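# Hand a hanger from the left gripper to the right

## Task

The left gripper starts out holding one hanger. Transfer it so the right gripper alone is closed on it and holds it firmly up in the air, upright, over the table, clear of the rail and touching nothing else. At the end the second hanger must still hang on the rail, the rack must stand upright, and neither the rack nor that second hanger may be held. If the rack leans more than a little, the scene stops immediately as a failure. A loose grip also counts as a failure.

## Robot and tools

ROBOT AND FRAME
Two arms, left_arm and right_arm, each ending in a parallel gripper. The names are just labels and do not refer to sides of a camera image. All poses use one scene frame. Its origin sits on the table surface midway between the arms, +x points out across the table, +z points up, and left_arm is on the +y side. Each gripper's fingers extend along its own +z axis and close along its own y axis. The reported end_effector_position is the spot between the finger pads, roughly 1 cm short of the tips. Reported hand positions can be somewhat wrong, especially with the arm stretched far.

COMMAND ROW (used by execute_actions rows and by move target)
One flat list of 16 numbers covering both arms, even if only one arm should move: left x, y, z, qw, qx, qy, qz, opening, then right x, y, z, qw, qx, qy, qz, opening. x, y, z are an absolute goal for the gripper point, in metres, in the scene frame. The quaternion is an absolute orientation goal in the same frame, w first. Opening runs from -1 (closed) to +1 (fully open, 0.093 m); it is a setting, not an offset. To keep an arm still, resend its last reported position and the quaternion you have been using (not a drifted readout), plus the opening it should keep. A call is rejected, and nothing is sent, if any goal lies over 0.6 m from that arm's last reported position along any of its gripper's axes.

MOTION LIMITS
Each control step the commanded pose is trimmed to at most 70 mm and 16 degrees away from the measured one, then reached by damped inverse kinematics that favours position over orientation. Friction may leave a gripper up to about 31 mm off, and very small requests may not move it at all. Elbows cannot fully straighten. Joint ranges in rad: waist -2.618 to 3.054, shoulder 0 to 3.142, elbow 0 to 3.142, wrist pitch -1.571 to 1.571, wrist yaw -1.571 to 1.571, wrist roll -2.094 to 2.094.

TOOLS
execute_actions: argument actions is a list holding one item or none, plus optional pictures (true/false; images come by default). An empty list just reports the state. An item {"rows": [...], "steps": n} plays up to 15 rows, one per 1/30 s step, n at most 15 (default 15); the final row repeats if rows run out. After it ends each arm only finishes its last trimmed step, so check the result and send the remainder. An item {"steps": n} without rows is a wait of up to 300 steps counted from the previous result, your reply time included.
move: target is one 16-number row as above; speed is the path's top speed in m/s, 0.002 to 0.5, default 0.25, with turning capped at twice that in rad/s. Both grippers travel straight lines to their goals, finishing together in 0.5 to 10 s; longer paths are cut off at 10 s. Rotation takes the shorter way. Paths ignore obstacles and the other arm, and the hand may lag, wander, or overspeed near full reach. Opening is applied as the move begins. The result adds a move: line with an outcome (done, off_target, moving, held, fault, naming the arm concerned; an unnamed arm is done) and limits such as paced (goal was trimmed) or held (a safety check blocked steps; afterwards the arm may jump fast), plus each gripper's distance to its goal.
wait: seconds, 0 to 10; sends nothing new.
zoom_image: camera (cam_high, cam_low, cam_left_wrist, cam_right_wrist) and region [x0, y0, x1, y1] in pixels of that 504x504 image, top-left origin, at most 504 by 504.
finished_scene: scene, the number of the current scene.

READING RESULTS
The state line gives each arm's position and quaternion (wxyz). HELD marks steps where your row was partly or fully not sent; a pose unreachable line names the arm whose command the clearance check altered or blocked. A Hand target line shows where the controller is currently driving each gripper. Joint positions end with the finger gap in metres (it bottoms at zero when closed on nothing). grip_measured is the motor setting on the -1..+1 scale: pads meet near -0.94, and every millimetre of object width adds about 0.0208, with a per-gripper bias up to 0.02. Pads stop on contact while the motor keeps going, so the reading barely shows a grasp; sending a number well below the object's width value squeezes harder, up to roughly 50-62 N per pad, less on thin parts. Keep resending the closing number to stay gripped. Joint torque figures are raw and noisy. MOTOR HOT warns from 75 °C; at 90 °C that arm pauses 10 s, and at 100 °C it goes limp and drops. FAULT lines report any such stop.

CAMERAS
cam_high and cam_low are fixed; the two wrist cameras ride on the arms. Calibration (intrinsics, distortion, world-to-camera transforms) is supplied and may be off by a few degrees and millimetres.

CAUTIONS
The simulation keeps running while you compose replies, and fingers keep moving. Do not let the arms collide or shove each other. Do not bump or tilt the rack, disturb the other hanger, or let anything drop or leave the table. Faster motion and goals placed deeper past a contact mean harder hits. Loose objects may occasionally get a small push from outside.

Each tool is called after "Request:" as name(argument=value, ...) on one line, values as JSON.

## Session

Request:
execute_actions(actions=[])

Scene clock: 0.00 s of 4000.00 s.
left_arm: end_effector_position=(+0.2558, -0.0726, +0.4181) grip_measured=-0.792 end_effector_quat_wxyz=(+0.565, +0.207, +0.786, -0.143) | right_arm: end_effector_position=(+0.3883, -0.4211, +0.4010) grip_measured=+1.000 end_effector_quat_wxyz=(+0.703, +0.048, +0.708, -0.048)
Joint positions: left_arm=[-0.915  1.655  1.928 -0.663 -0.562 -0.206  0.007] | right_arm=[ 0.009  1.042  1.048 -0.014 -0.017 -0.001  0.093]
Joint velocities: left_arm=[-0.007  0.007 -0.002  0.022 -0.081 -0.007 -0.001] | right_arm=[-0.012  0.012  0.007 -0.081  0.051  0.066  0.   ]
Joint torques (N m, as the arm reports them, + toward a larger angle): no reading
Motor temperatures (°C, as the motors report them): left_arm=[22 21 23 24 22 23] | right_arm=[21 23 23 25 22 23]
Hand target (left_arm): +0.256, -0.073, +0.419; +0.566, +0.206, +0.785, -0.144
Hand target (right_arm): +0.388, -0.421, +0.401; +0.703, +0.048, +0.708, -0.048
camera_calibration (this result's frames):
cam_left_wrist: T_world_to_cam=[[-0.485979, -0.873604, -0.0253194, 0.0711823], [-0.597576, 0.353288, -0.719785, 0.518416], [0.637751, -0.33467, -0.693736, 0.189692], [0, 0, 0, 1]] pos_world=[0.22341, -0.0574811, 0.506547]

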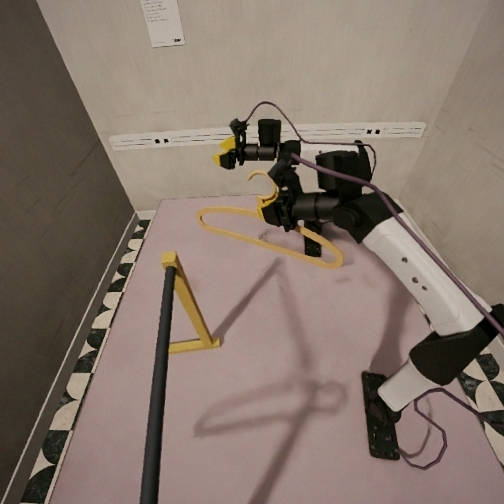

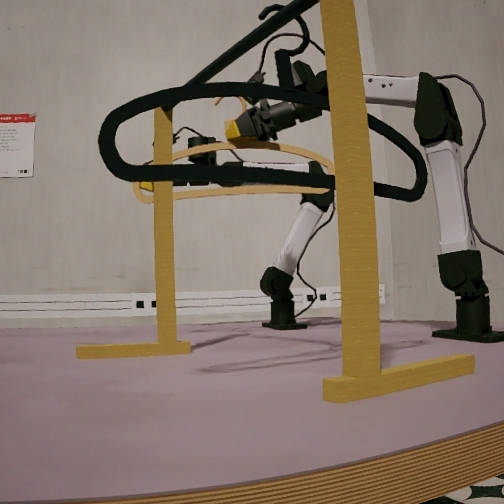

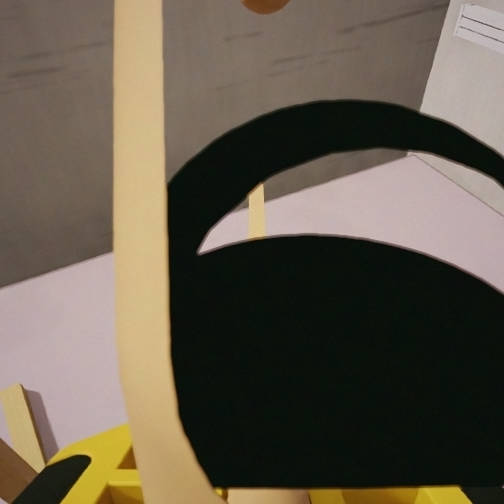

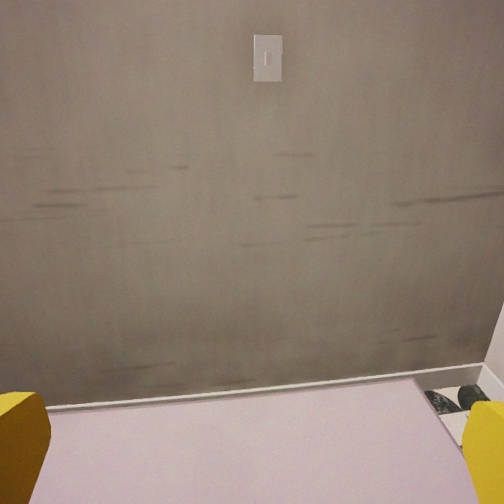

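Request:
move(target=[0.22,0.06,0.26,0.411,0.576,0.576,-0.411,-1,0.22,-0.07,0.29,0.271,-0.653,0.653,0.271,0.4], speed=0.15)

Request:
move(target=[0.22,0.06,0.26,0.411,0.576,0.576,-0.411,-1,0.22,-0.046,0.19,0.271,-0.653,0.653,0.271,0], speed=0.05)

Request:
zoom_image(camera="cam_low", region=[190,140,350,300])

Scene clock: 7.37 s of 4000.00 s.
left_arm: end_effector_position=(+0.2187, +0.0629, +0.2587) grip_measured=-0.942 end_effector_quat_wxyz=(+0.417, +0.569, +0.577, -0.411) | right_arm: end_effector_position=(+0.2155, -0.0789, +0.2950) grip_measured=+0.402 end_effector_quat_wxyz=(-0.283, +0.643, -0.658, -0.270)
Joint positions: left_arm=[-0.111  1.334  1.077 -0.564  1.126  0.769  0.   ] | right_arm=[ 0.875  1.417  1.576 -1.115 -0.557 -0.656  0.064]
Joint velocities: left_arm=[ 0.022  0.007  0.017 -0.037 -0.022  0.007  0.   ] | right_arm=[-0.002 -0.002  0.012  0.066  0.022  0.007  0.001]
Joint torques (N m, as the arm reports them, + toward a larger angle): left_arm=[ 0.3  -5.07  8.47  1.57  0.79 -0.01] | right_arm=[ 0.6  -3.26  8.25  1.48 -0.44 -0.12]
Motor temperatures (°C, as the motors report them): left_arm=[22 22 23 26 22 23] | right_arm=[21 23 24 27 22 23]
Hand target (left_arm): +0.221, +0.063, +0.263; +0.421, +0.570, +0.571, -0.416
Hand target (right_arm): +0.213, -0.076, +0.293; -0.272, +0.649, -0.656, -0.274
Off the commanded pose (left_arm): 0.003 m, 1 deg.
Off the commanded pose (right_arm): 0.011 m, 2 deg.
move: off_target (right_arm)
camera_calibration (this result's frames):
cam_left_wrist: T_world_to_cam=[[-0.999759, -0.0156854, -0.0153661, 0.223331], [0.000338369, 0.688711, -0.725036, 0.183209], [0.0219553, -0.724867, -0.688539, 0.306012], [0, 0, 0, 1]] pos_world=[0.216497, 0.0991432, 0.346966]
cam_right_wrist: T_world_to_cam=[[0.999996, -0.00279069, 0.000753239, -0.217393], [-0.002349, -0.936425, -0.350861, 0.0749198], [0.0016845, 0.350858, -0.936427, 0.387737], [0, 0, 0, 1]] pos_world=[0.216915, -0.0664905, 0.389538]

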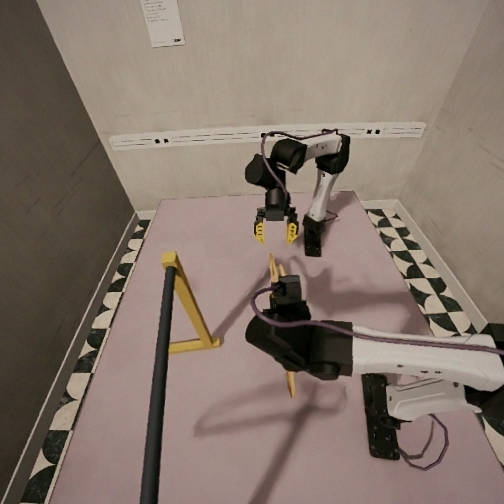

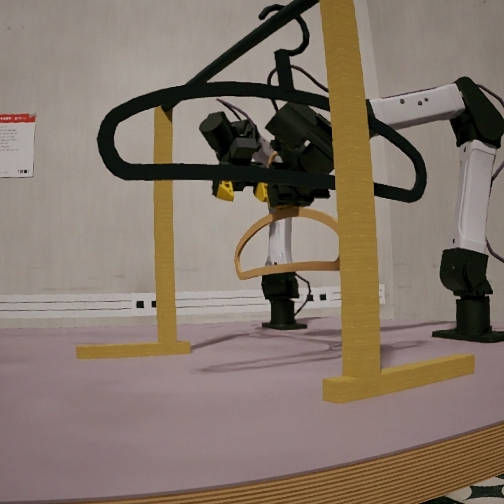

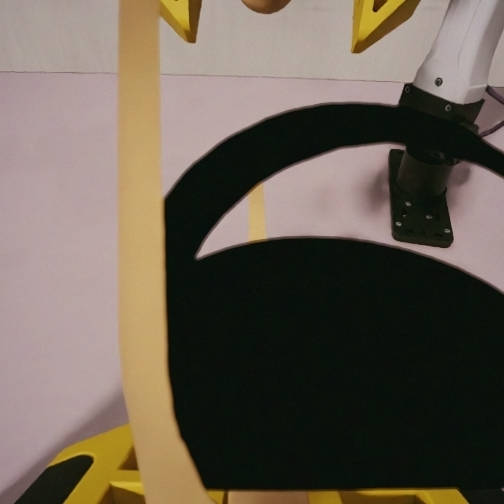

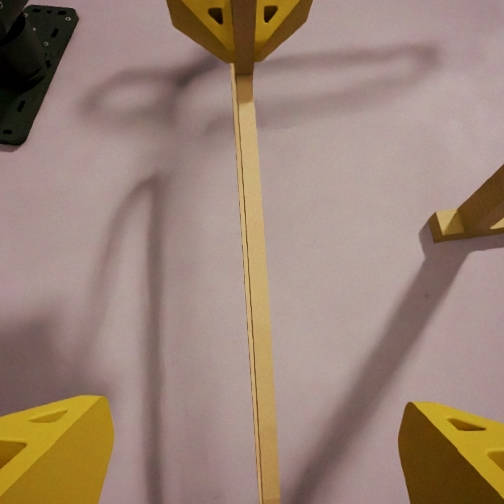

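Scene clock: 10.03 s of 4000.00 s.
left_arm: end_effector_position=(+0.2189, +0.0634, +0.2569) grip_measured=-0.942 end_effector_quat_wxyz=(+0.410, +0.570, +0.582, -0.410) | right_arm: end_effector_position=(+0.2216, -0.0482, +0.2045) grip_measured=+0.002 end_effector_quat_wxyz=(-0.285, +0.653, -0.647, -0.271)
Joint positions: left_arm=[-0.111  1.343  1.091 -0.597  1.119  0.786  0.   ] | right_arm=[ 0.938  1.435  1.214 -0.707 -0.531 -0.624  0.045]
Joint velocities: left_arm=[ 0.017  0.002  0.002  0.037  0.022 -0.051  0.   ] | right_arm=[-0.017 -0.017 -0.012 -0.037  0.022 -0.007  0.001]
Joint torques (N m, as the arm reports them, + toward a larger angle): left_arm=[-0.86 -5.14  8.46  1.54  0.61  0.02] | right_arm=[ 0.63 -3.97  5.81  1.97 -0.32  0.02]
Motor temperatures (°C, as the motors report them): left_arm=[22 22 24 26 22 23] | right_arm=[21 23 24 27 22 23]
Hand target (left_arm): +0.220, +0.060, +0.260; +0.411, +0.575, +0.576, -0.411
Hand target (right_arm): +0.220, -0.046, +0.190; -0.271, +0.653, -0.653, -0.271
Off the commanded pose (left_arm): 0.005 m, 1 deg.
Off the commanded pose (right_arm): 0.015 m, 2 deg.
move: off_target (right_arm)
camera_calibration (this result's frames):
cam_left_wrist: T_world_to_cam=[[-0.999868, -0.0148894, -0.00645151, 0.221183], [-0.0057857, 0.698561, -0.715527, 0.179841], [0.0151606, -0.715396, -0.698555, 0.308593], [0, 0, 0, 1]] pos_world=[0.217516, 0.0984299, 0.345677]
cam_right_wrist: T_world_to_cam=[[0.999637, 0.0234399, 0.013283, -0.224569], [0.0266301, -0.934424, -0.355166, 0.0665037], [0.00408686, 0.355391, -0.934709, 0.291488], [0, 0, 0, 1]] pos_world=[0.221526, -0.0361859, 0.29906]

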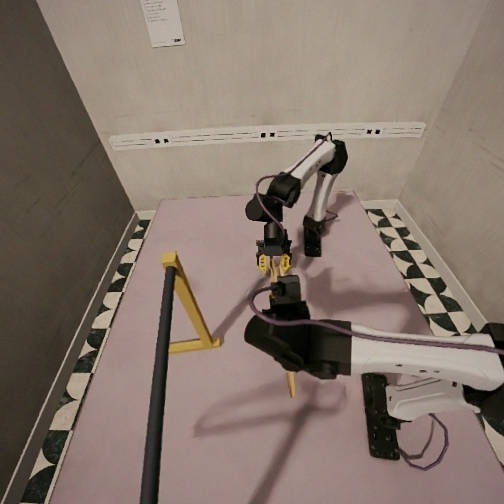

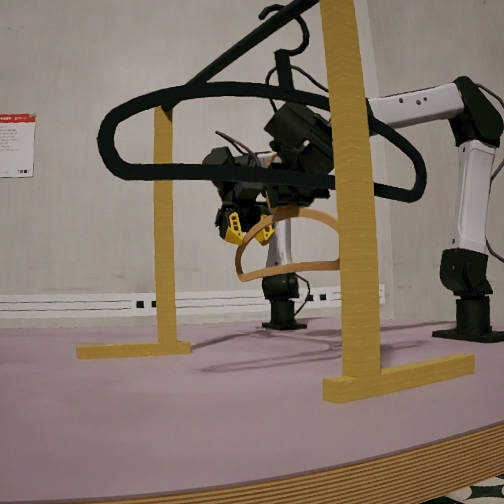

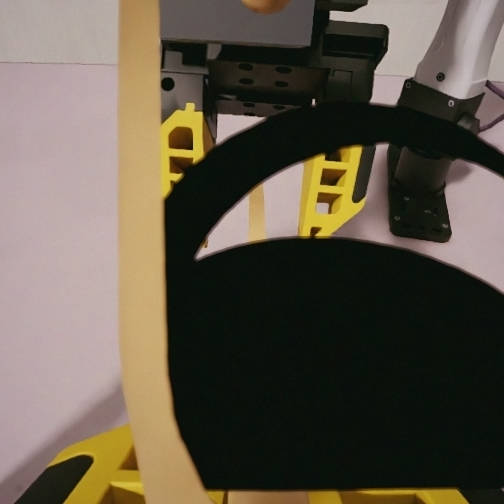

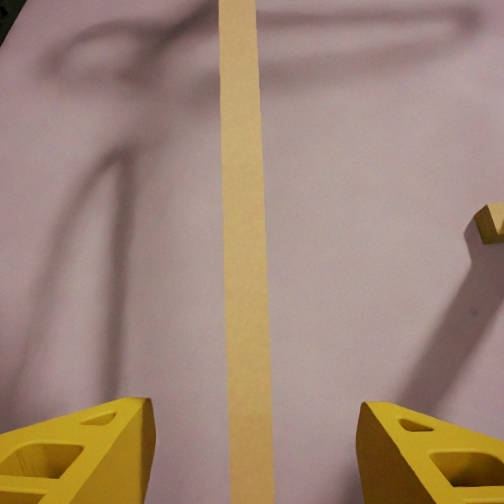

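Region (190, 140, 350, 300) of cam_low's 504x504 image, scaled by 3.150, with more detail than that image has.

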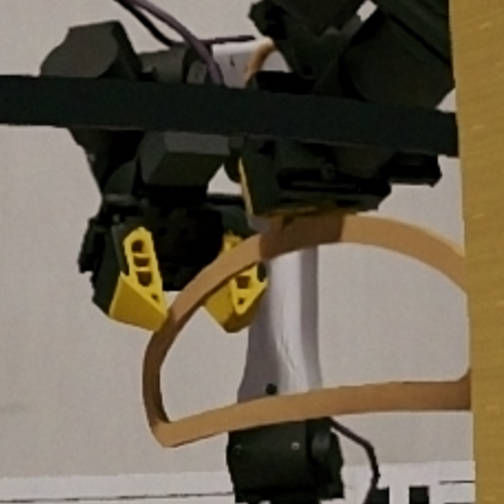

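Request:
move(target=[0.22,0.06,0.26,0.411,0.576,0.576,-0.411,-1,0.219,-0.036,0.186,0.271,-0.653,0.653,0.271,-0.5], speed=0.03)

Request:
move(target=[0.22,0.06,0.26,0.411,0.576,0.576,-0.411,-1,0.219,-0.036,0.186,0.271,-0.653,0.653,0.271,-1])

Request:
zoom_image(camera="cam_low", region=[190,140,350,300])

Scene clock: 11.63 s of 4000.00 s.
left_arm: end_effector_position=(+0.2191, +0.0635, +0.2566) grip_measured=-0.942 end_effector_quat_wxyz=(+0.410, +0.570, +0.583, -0.409) | right_arm: end_effector_position=(+0.2206, -0.0384, +0.2009) grip_measured=-0.498 end_effector_quat_wxyz=(-0.286, +0.653, -0.647, -0.272)
Joint positions: left_arm=[-0.111  1.343  1.091 -0.598  1.117  0.787  0.   ] | right_arm=[ 0.965  1.455  1.214 -0.673 -0.516 -0.6    0.021]
Joint velocities: left_arm=[-0.007  0.007  0.017 -0.022 -0.007 -0.007  0.   ] | right_arm=[0.007 0.007 0.017 0.095 0.007 0.022 0.   ]
Joint torques (N m, as the arm reports them, + toward a larger angle): left_arm=[-0.89 -5.07  8.41  1.54  0.64  0.01] | right_arm=[ 0.63 -4.11  5.89  1.99 -0.32  0.05]
Motor temperatures (°C, as the motors report them): left_arm=[22 22 24 26 22 23] | right_arm=[21 23 24 27 22 23]
Hand target (left_arm): +0.220, +0.060, +0.260; +0.411, +0.575, +0.576, -0.411
Hand target (right_arm): +0.219, -0.037, +0.186; -0.271, +0.653, -0.653, -0.271
Off the commanded pose (left_arm): 0.005 m, 1 deg.
Off the commanded pose (right_arm): 0.015 m, 2 deg.
move: off_target (right_arm)
camera_calibration (this result's frames):
cam_left_wrist: T_world_to_cam=[[-0.999848, -0.0162629, -0.00625727, 0.221363], [-0.00691602, 0.69997, -0.714138, 0.179286], [0.0159938, -0.713987, -0.699977, 0.308518], [0, 0, 0, 1]] pos_world=[0.217635, 0.0983829, 0.345375]
cam_right_wrist: T_world_to_cam=[[0.99962, 0.0239051, 0.0137281, -0.223851], [0.0272306, -0.933791, -0.356782, 0.0746553], [0.00429025, 0.35702, -0.934087, 0.284524], [0, 0, 0, 1]] pos_world=[0.220512, -0.0265171, 0.295479]

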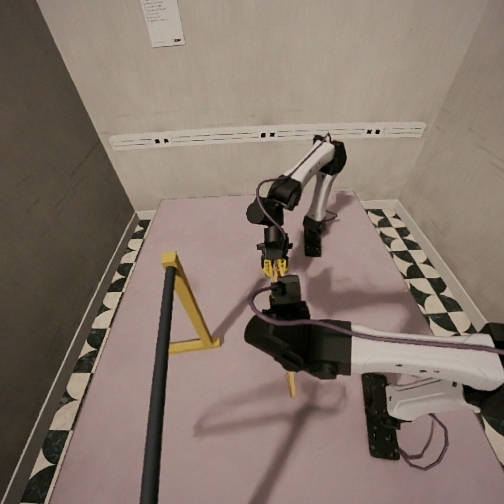

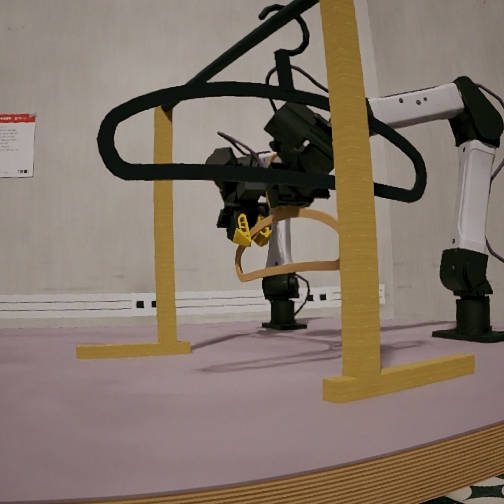

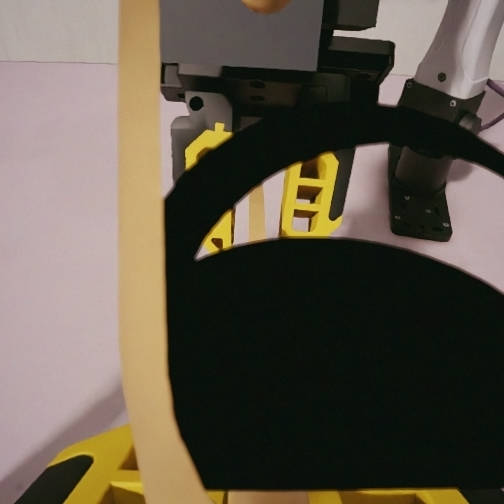

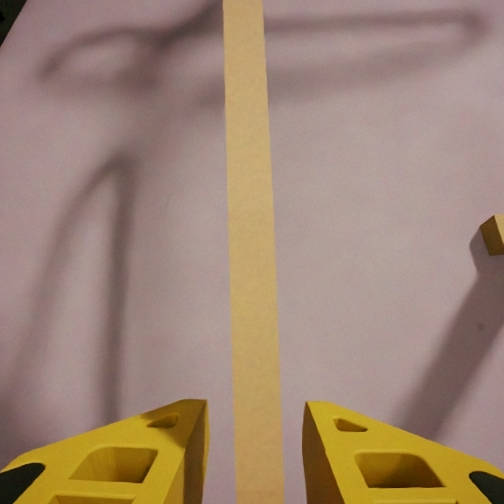

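Scene clock: 12.33 s of 4000.00 s.
left_arm: end_effector_position=(+0.2193, +0.0636, +0.2564) grip_measured=-0.942 end_effector_quat_wxyz=(+0.410, +0.571, +0.583, -0.408) | right_arm: end_effector_position=(+0.2202, -0.0382, +0.2011) grip_measured=-0.962 end_effector_quat_wxyz=(-0.286, +0.654, -0.645, -0.273)
Joint positions: left_arm=[-0.111  1.343  1.091 -0.598  1.115  0.789  0.   ] | right_arm=[ 0.965  1.455  1.214 -0.673 -0.519 -0.603  0.   ]
Joint velocities: left_arm=[-0.007  0.002  0.002 -0.037  0.022 -0.007  0.   ] | right_arm=[-0.022  0.007 -0.002 -0.022 -0.022 -0.022  0.   ]
Joint torques (N m, as the arm reports them, + toward a larger angle): left_arm=[-0.85 -5.16  8.46  1.52  0.64 -0.02] | right_arm=[ 0.61 -4.16  5.85  2.02 -0.26  0.07]
Motor temperatures (°C, as the motors report them): left_arm=[22 22 24 26 22 23] | right_arm=[21 23 24 27 22 23]
Hand target (left_arm): +0.220, +0.060, +0.260; +0.411, +0.575, +0.576, -0.411
Hand target (right_arm): +0.219, -0.036, +0.186; -0.271, +0.653, -0.653, -0.271
Off the commanded pose (left_arm): 0.005 m, 1 deg.
Off the commanded pose (right_arm): 0.015 m, 2 deg.
move: off_target (right_arm)
camera_calibration (this result's frames):
cam_left_wrist: T_world_to_cam=[[-0.99982, -0.0167553, -0.00886364, 0.22228], [-0.0054245, 0.700963, -0.713177, 0.178441], [0.0181626, -0.713, -0.700928, 0.308124], [0, 0, 0, 1]] pos_world=[0.217611, 0.0983367, 0.345203]
cam_right_wrist: T_world_to_cam=[[0.999522, 0.0275812, 0.0139716, -0.223317], [0.0307568, -0.933095, -0.358313, 0.074483], [0.00315416, 0.358571, -0.933497, 0.284834], [0, 0, 0, 1]] pos_world=[0.220021, -0.0264741, 0.2957]

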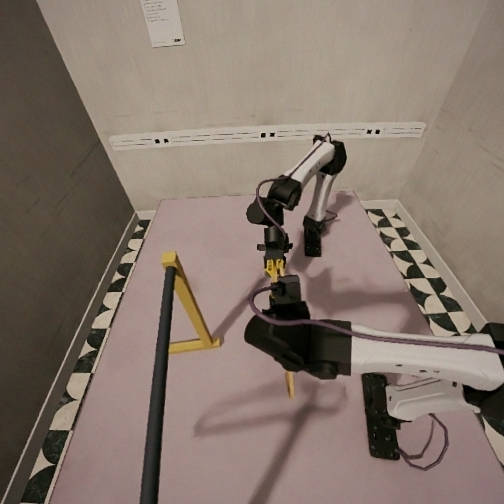

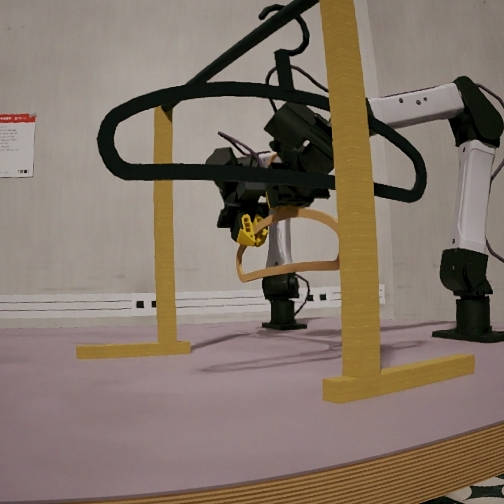

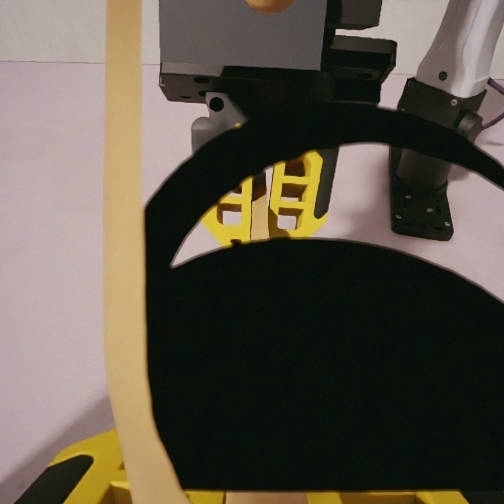

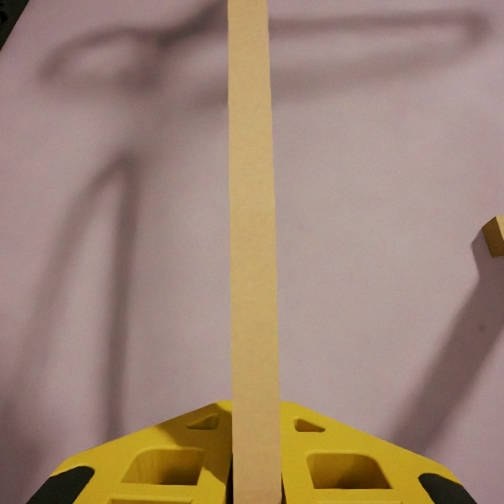

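Region (190, 140, 350, 300) of cam_low's 504x504 image, scaled by 3.150, with more detail than that image has.

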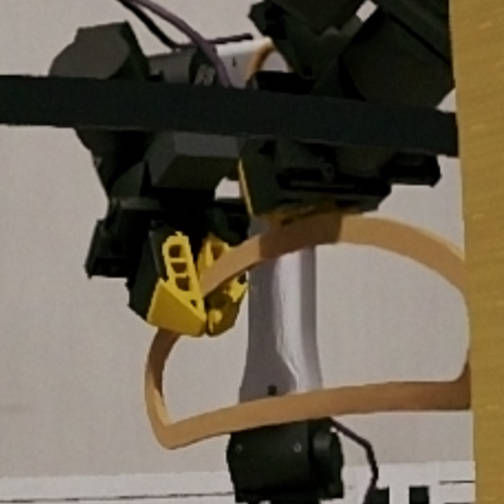

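Request:
move(target=[0.22,0.06,0.26,0.411,0.576,0.576,-0.411,0.3,0.219,-0.036,0.186,0.271,-0.653,0.653,0.271,-1])

Request:
move(target=[0.22,0.06,0.27,0.411,0.576,0.576,-0.411,0.3,0.217,-0.15,0.19,0.271,-0.653,0.653,0.271,-1], speed=0.06)

Request:
move(target=[0.17,0.08,0.4,0.411,0.576,0.576,-0.411,0.3,0.217,-0.17,0.25,0.295,-0.643,0.643,0.295,-1], speed=0.1)

Scene clock: 13.67 s of 4000.00 s.
left_arm: end_effector_position=(+0.2193, +0.0636, +0.2564) grip_measured=+0.299 end_effector_quat_wxyz=(+0.410, +0.571, +0.583, -0.408) | right_arm: end_effector_position=(+0.2222, -0.0393, +0.1999) grip_measured=-0.962 end_effector_quat_wxyz=(-0.286, +0.652, -0.649, -0.266)
Joint positions: left_arm=[-0.111  1.343  1.091 -0.598  1.115  0.789  0.06 ] | right_arm=[ 0.965  1.455  1.214 -0.674 -0.504 -0.6    0.   ]
Joint velocities: left_arm=[ 0.007  0.007 -0.002  0.037 -0.022 -0.051 -0.001] | right_arm=[-0.002 -0.002  0.007 -0.007 -0.007 -0.081  0.   ]
Joint torques (N m, as the arm reports them, + toward a larger angle): left_arm=[-0.89 -5.09  8.43  1.54  0.66 -0.01] | right_arm=[ 0.64 -4.12  5.8   2.03 -0.46  0.05]
Motor temperatures (°C, as the motors report them): left_arm=[22 22 24 26 22 23] | right_arm=[21 23 25 28 22 23]
Hand target (left_arm): +0.220, +0.060, +0.260; +0.411, +0.575, +0.576, -0.411
Hand target (right_arm): +0.219, -0.036, +0.186; -0.271, +0.653, -0.653, -0.271
Off the commanded pose (left_arm): 0.005 m, 1 deg.
Off the commanded pose (right_arm): 0.015 m, 2 deg.
move: off_target (right_arm)
camera_calibration (this result's frames):
cam_left_wrist: T_world_to_cam=[[-0.99982, -0.0167553, -0.00886364, 0.22228], [-0.0054245, 0.700963, -0.713177, 0.178441], [0.0181626, -0.713, -0.700928, 0.308124], [0, 0, 0, 1]] pos_world=[0.217611, 0.0983367, 0.345203]
cam_right_wrist: T_world_to_cam=[[0.999677, 0.0160954, 0.019662, -0.226948], [0.0219535, -0.936725, -0.349376, 0.0729267], [0.0127945, 0.349695, -0.936776, 0.282315], [0, 0, 0, 1]] pos_world=[0.221662, -0.0267593, 0.294407]

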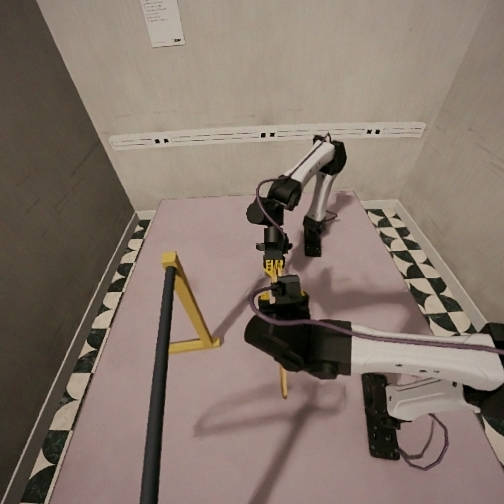

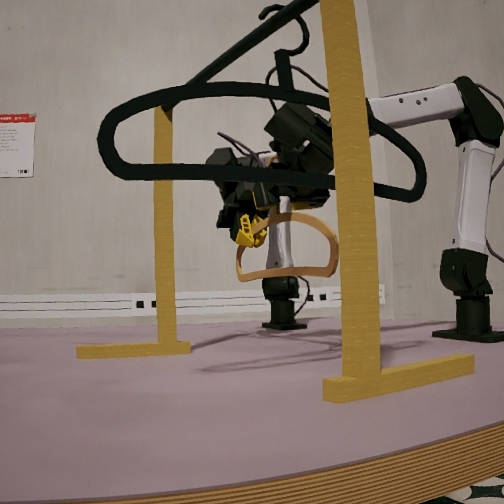

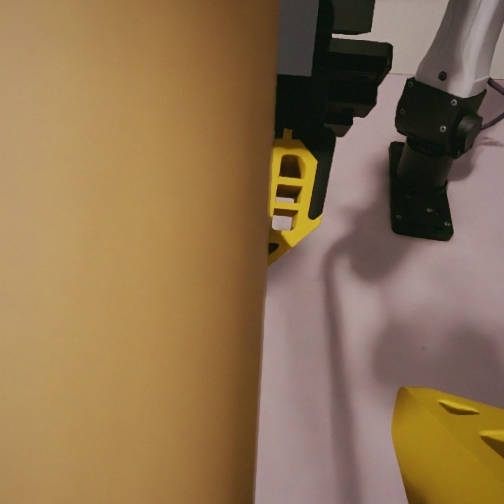

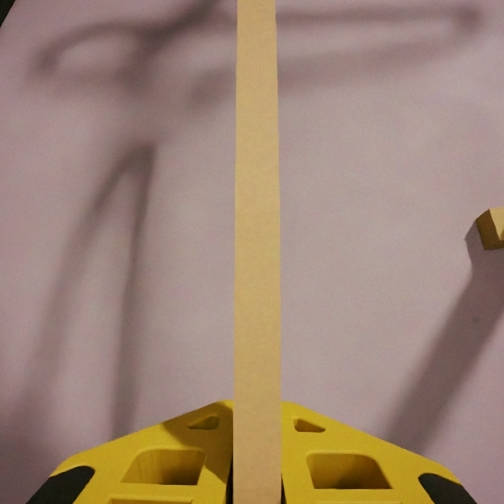

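Scene clock: 16.00 s of 4000.00 s.
left_arm: end_effector_position=(+0.2207, +0.0631, +0.2691) grip_measured=+0.299 end_effector_quat_wxyz=(+0.416, +0.573, +0.579, -0.405) | right_arm: end_effector_position=(+0.2247, -0.1463, +0.1891) grip_measured=-0.962 end_effector_quat_wxyz=(-0.271, +0.652, -0.658, -0.262)
Joint positions: left_arm=[-0.111  1.343  1.135 -0.628  1.115  0.789  0.06 ] | right_arm=[ 0.63   1.283  1.084 -0.941 -0.665 -0.946  0.   ]
Joint velocities: left_arm=[-0.002 -0.007 -0.007  0.081 -0.007 -0.051 -0.   ] | right_arm=[-0.002 -0.002 -0.012  0.022 -0.037 -0.051  0.   ]
Joint torques (N m, as the arm reports them, + toward a larger angle): left_arm=[-0.95 -5.1   8.12  1.46  0.67  0.  ] | right_arm=[-0.91 -5.33  5.69  1.28 -0.75 -0.11]
Motor temperatures (°C, as the motors report them): left_arm=[22 22 25 26 22 23] | right_arm=[21 24 25 28 22 23]
Hand target (left_arm): +0.220, +0.060, +0.270; +0.411, +0.575, +0.576, -0.411
Hand target (right_arm): +0.218, -0.149, +0.191; -0.274, +0.651, -0.653, -0.272
Off the commanded pose (left_arm): 0.003 m, 1 deg.
Off the commanded pose (right_arm): 0.009 m, 1 deg.
move: done
camera_calibration (this result's frames):
cam_left_wrist: T_world_to_cam=[[-0.999594, -0.0168254, -0.0229991, 0.227602], [0.00473405, 0.697821, -0.716256, 0.186624], [0.0281005, -0.716074, -0.697458, 0.313761], [0, 0, 0, 1]] pos_world=[0.217809, 0.0982755, 0.35774]
cam_right_wrist: T_world_to_cam=[[0.999938, 0.0111297, 0.00058215, -0.224649], [0.0107235, -0.946588, -0.322266, -0.0351683], [-0.00303568, 0.322252, -0.946649, 0.310967], [0, 0, 0, 1]] pos_world=[0.225956, -0.131, 0.283174]

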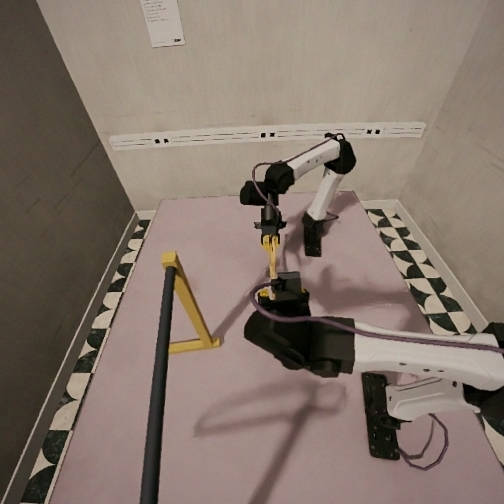

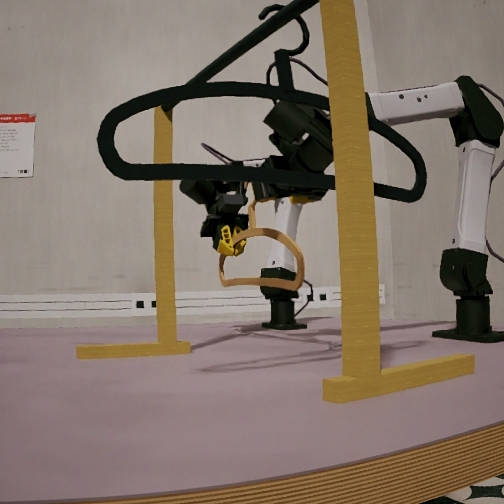

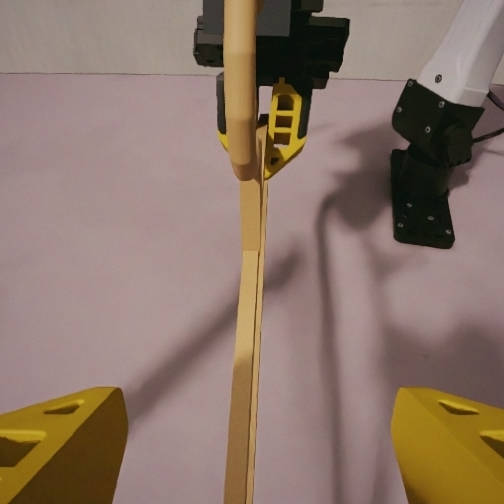

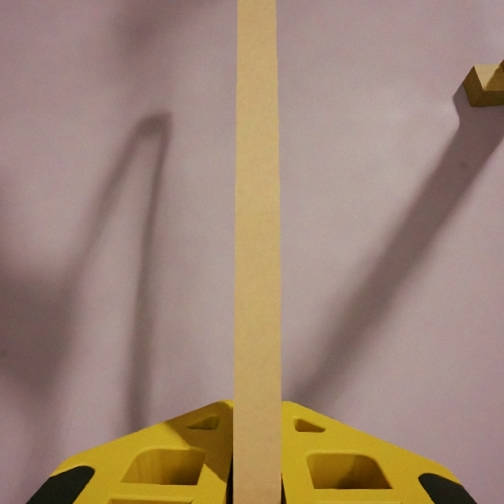

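Scene clock: 18.00 s of 4000.00 s.
left_arm: end_effector_position=(+0.1657, +0.0804, +0.4014) grip_measured=+0.299 end_effector_quat_wxyz=(+0.416, +0.578, +0.573, -0.407) | right_arm: end_effector_position=(+0.2195, -0.1697, +0.2355) grip_measured=-0.962 end_effector_quat_wxyz=(-0.276, +0.642, -0.654, -0.291)
Joint positions: left_arm=[-0.106  1.303  1.668 -1.22   1.128  0.819  0.06 ] | right_arm=[ 0.508  1.283  1.254 -1.208 -0.77  -1.071  0.   ]
Joint velocities: left_arm=[ 0.017 -0.002  0.012 -0.007 -0.022  0.022 -0.002] | right_arm=[-0.012 -0.012  0.017  0.007  0.051  0.007  0.   ]
Joint torques (N m, as the arm reports them, + toward a larger angle): left_arm=[ 0.43 -2.17  7.05  1.43  0.64 -0.01] | right_arm=[-0.91 -5.15  8.49  0.94 -0.87 -0.13]
Motor temperatures (°C, as the motors report them): left_arm=[22 22 25 26 22 23] | right_arm=[21 24 25 28 23 23]
Hand target (left_arm): +0.171, +0.081, +0.400; +0.411, +0.575, +0.576, -0.411
Hand target (right_arm): +0.217, -0.170, +0.250; -0.296, +0.642, -0.643, -0.295
Off the commanded pose (left_arm): 0.005 m, 1 deg.
Off the commanded pose (right_arm): 0.015 m, 3 deg.
move: off_target (right_arm)
camera_calibration (this result's frames):
cam_left_wrist: T_world_to_cam=[[-0.999523, -0.00297126, -0.0307444, 0.177882], [0.0200327, 0.695266, -0.718473, 0.268213], [0.0235103, -0.718746, -0.694875, 0.419921], [0, 0, 0, 1]] pos_world=[0.162552, 0.115866, 0.489966]
cam_right_wrist: T_world_to_cam=[[0.999246, 0.0168916, -0.0349724, -0.209752], [0.00270464, -0.928546, -0.371207, -0.026002], [-0.0387437, 0.370833, -0.927891, 0.374046], [0, 0, 0, 1]] pos_world=[0.224156, -0.159309, 0.330086]

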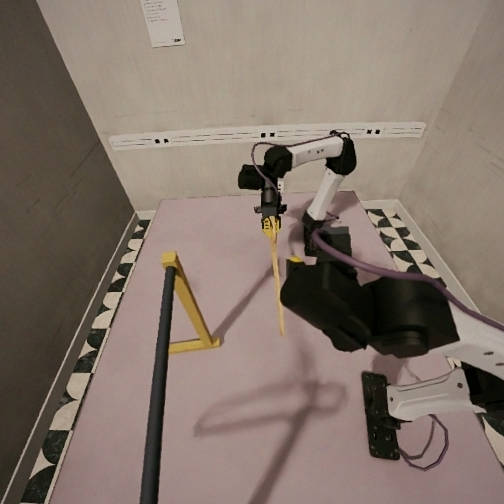

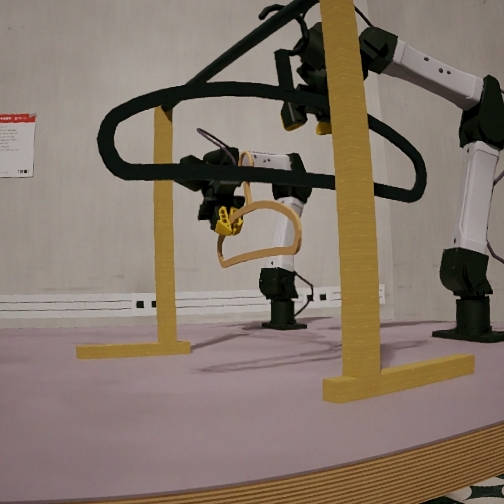

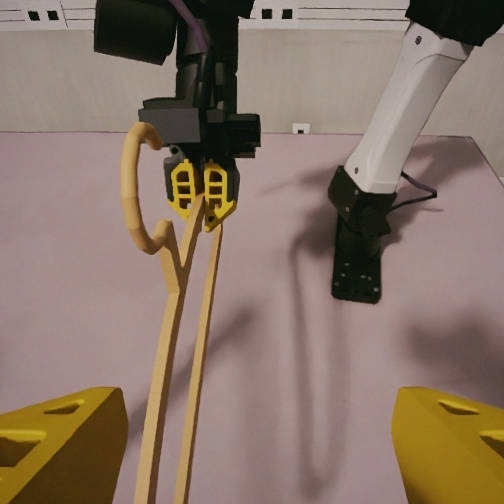

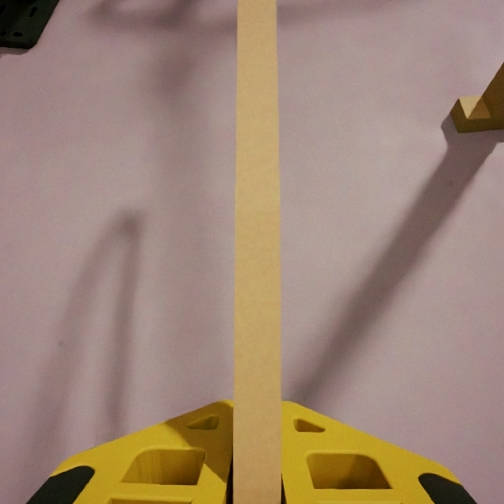

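Request:
finished_scene(scene=2)

The scene is finished: the task was done.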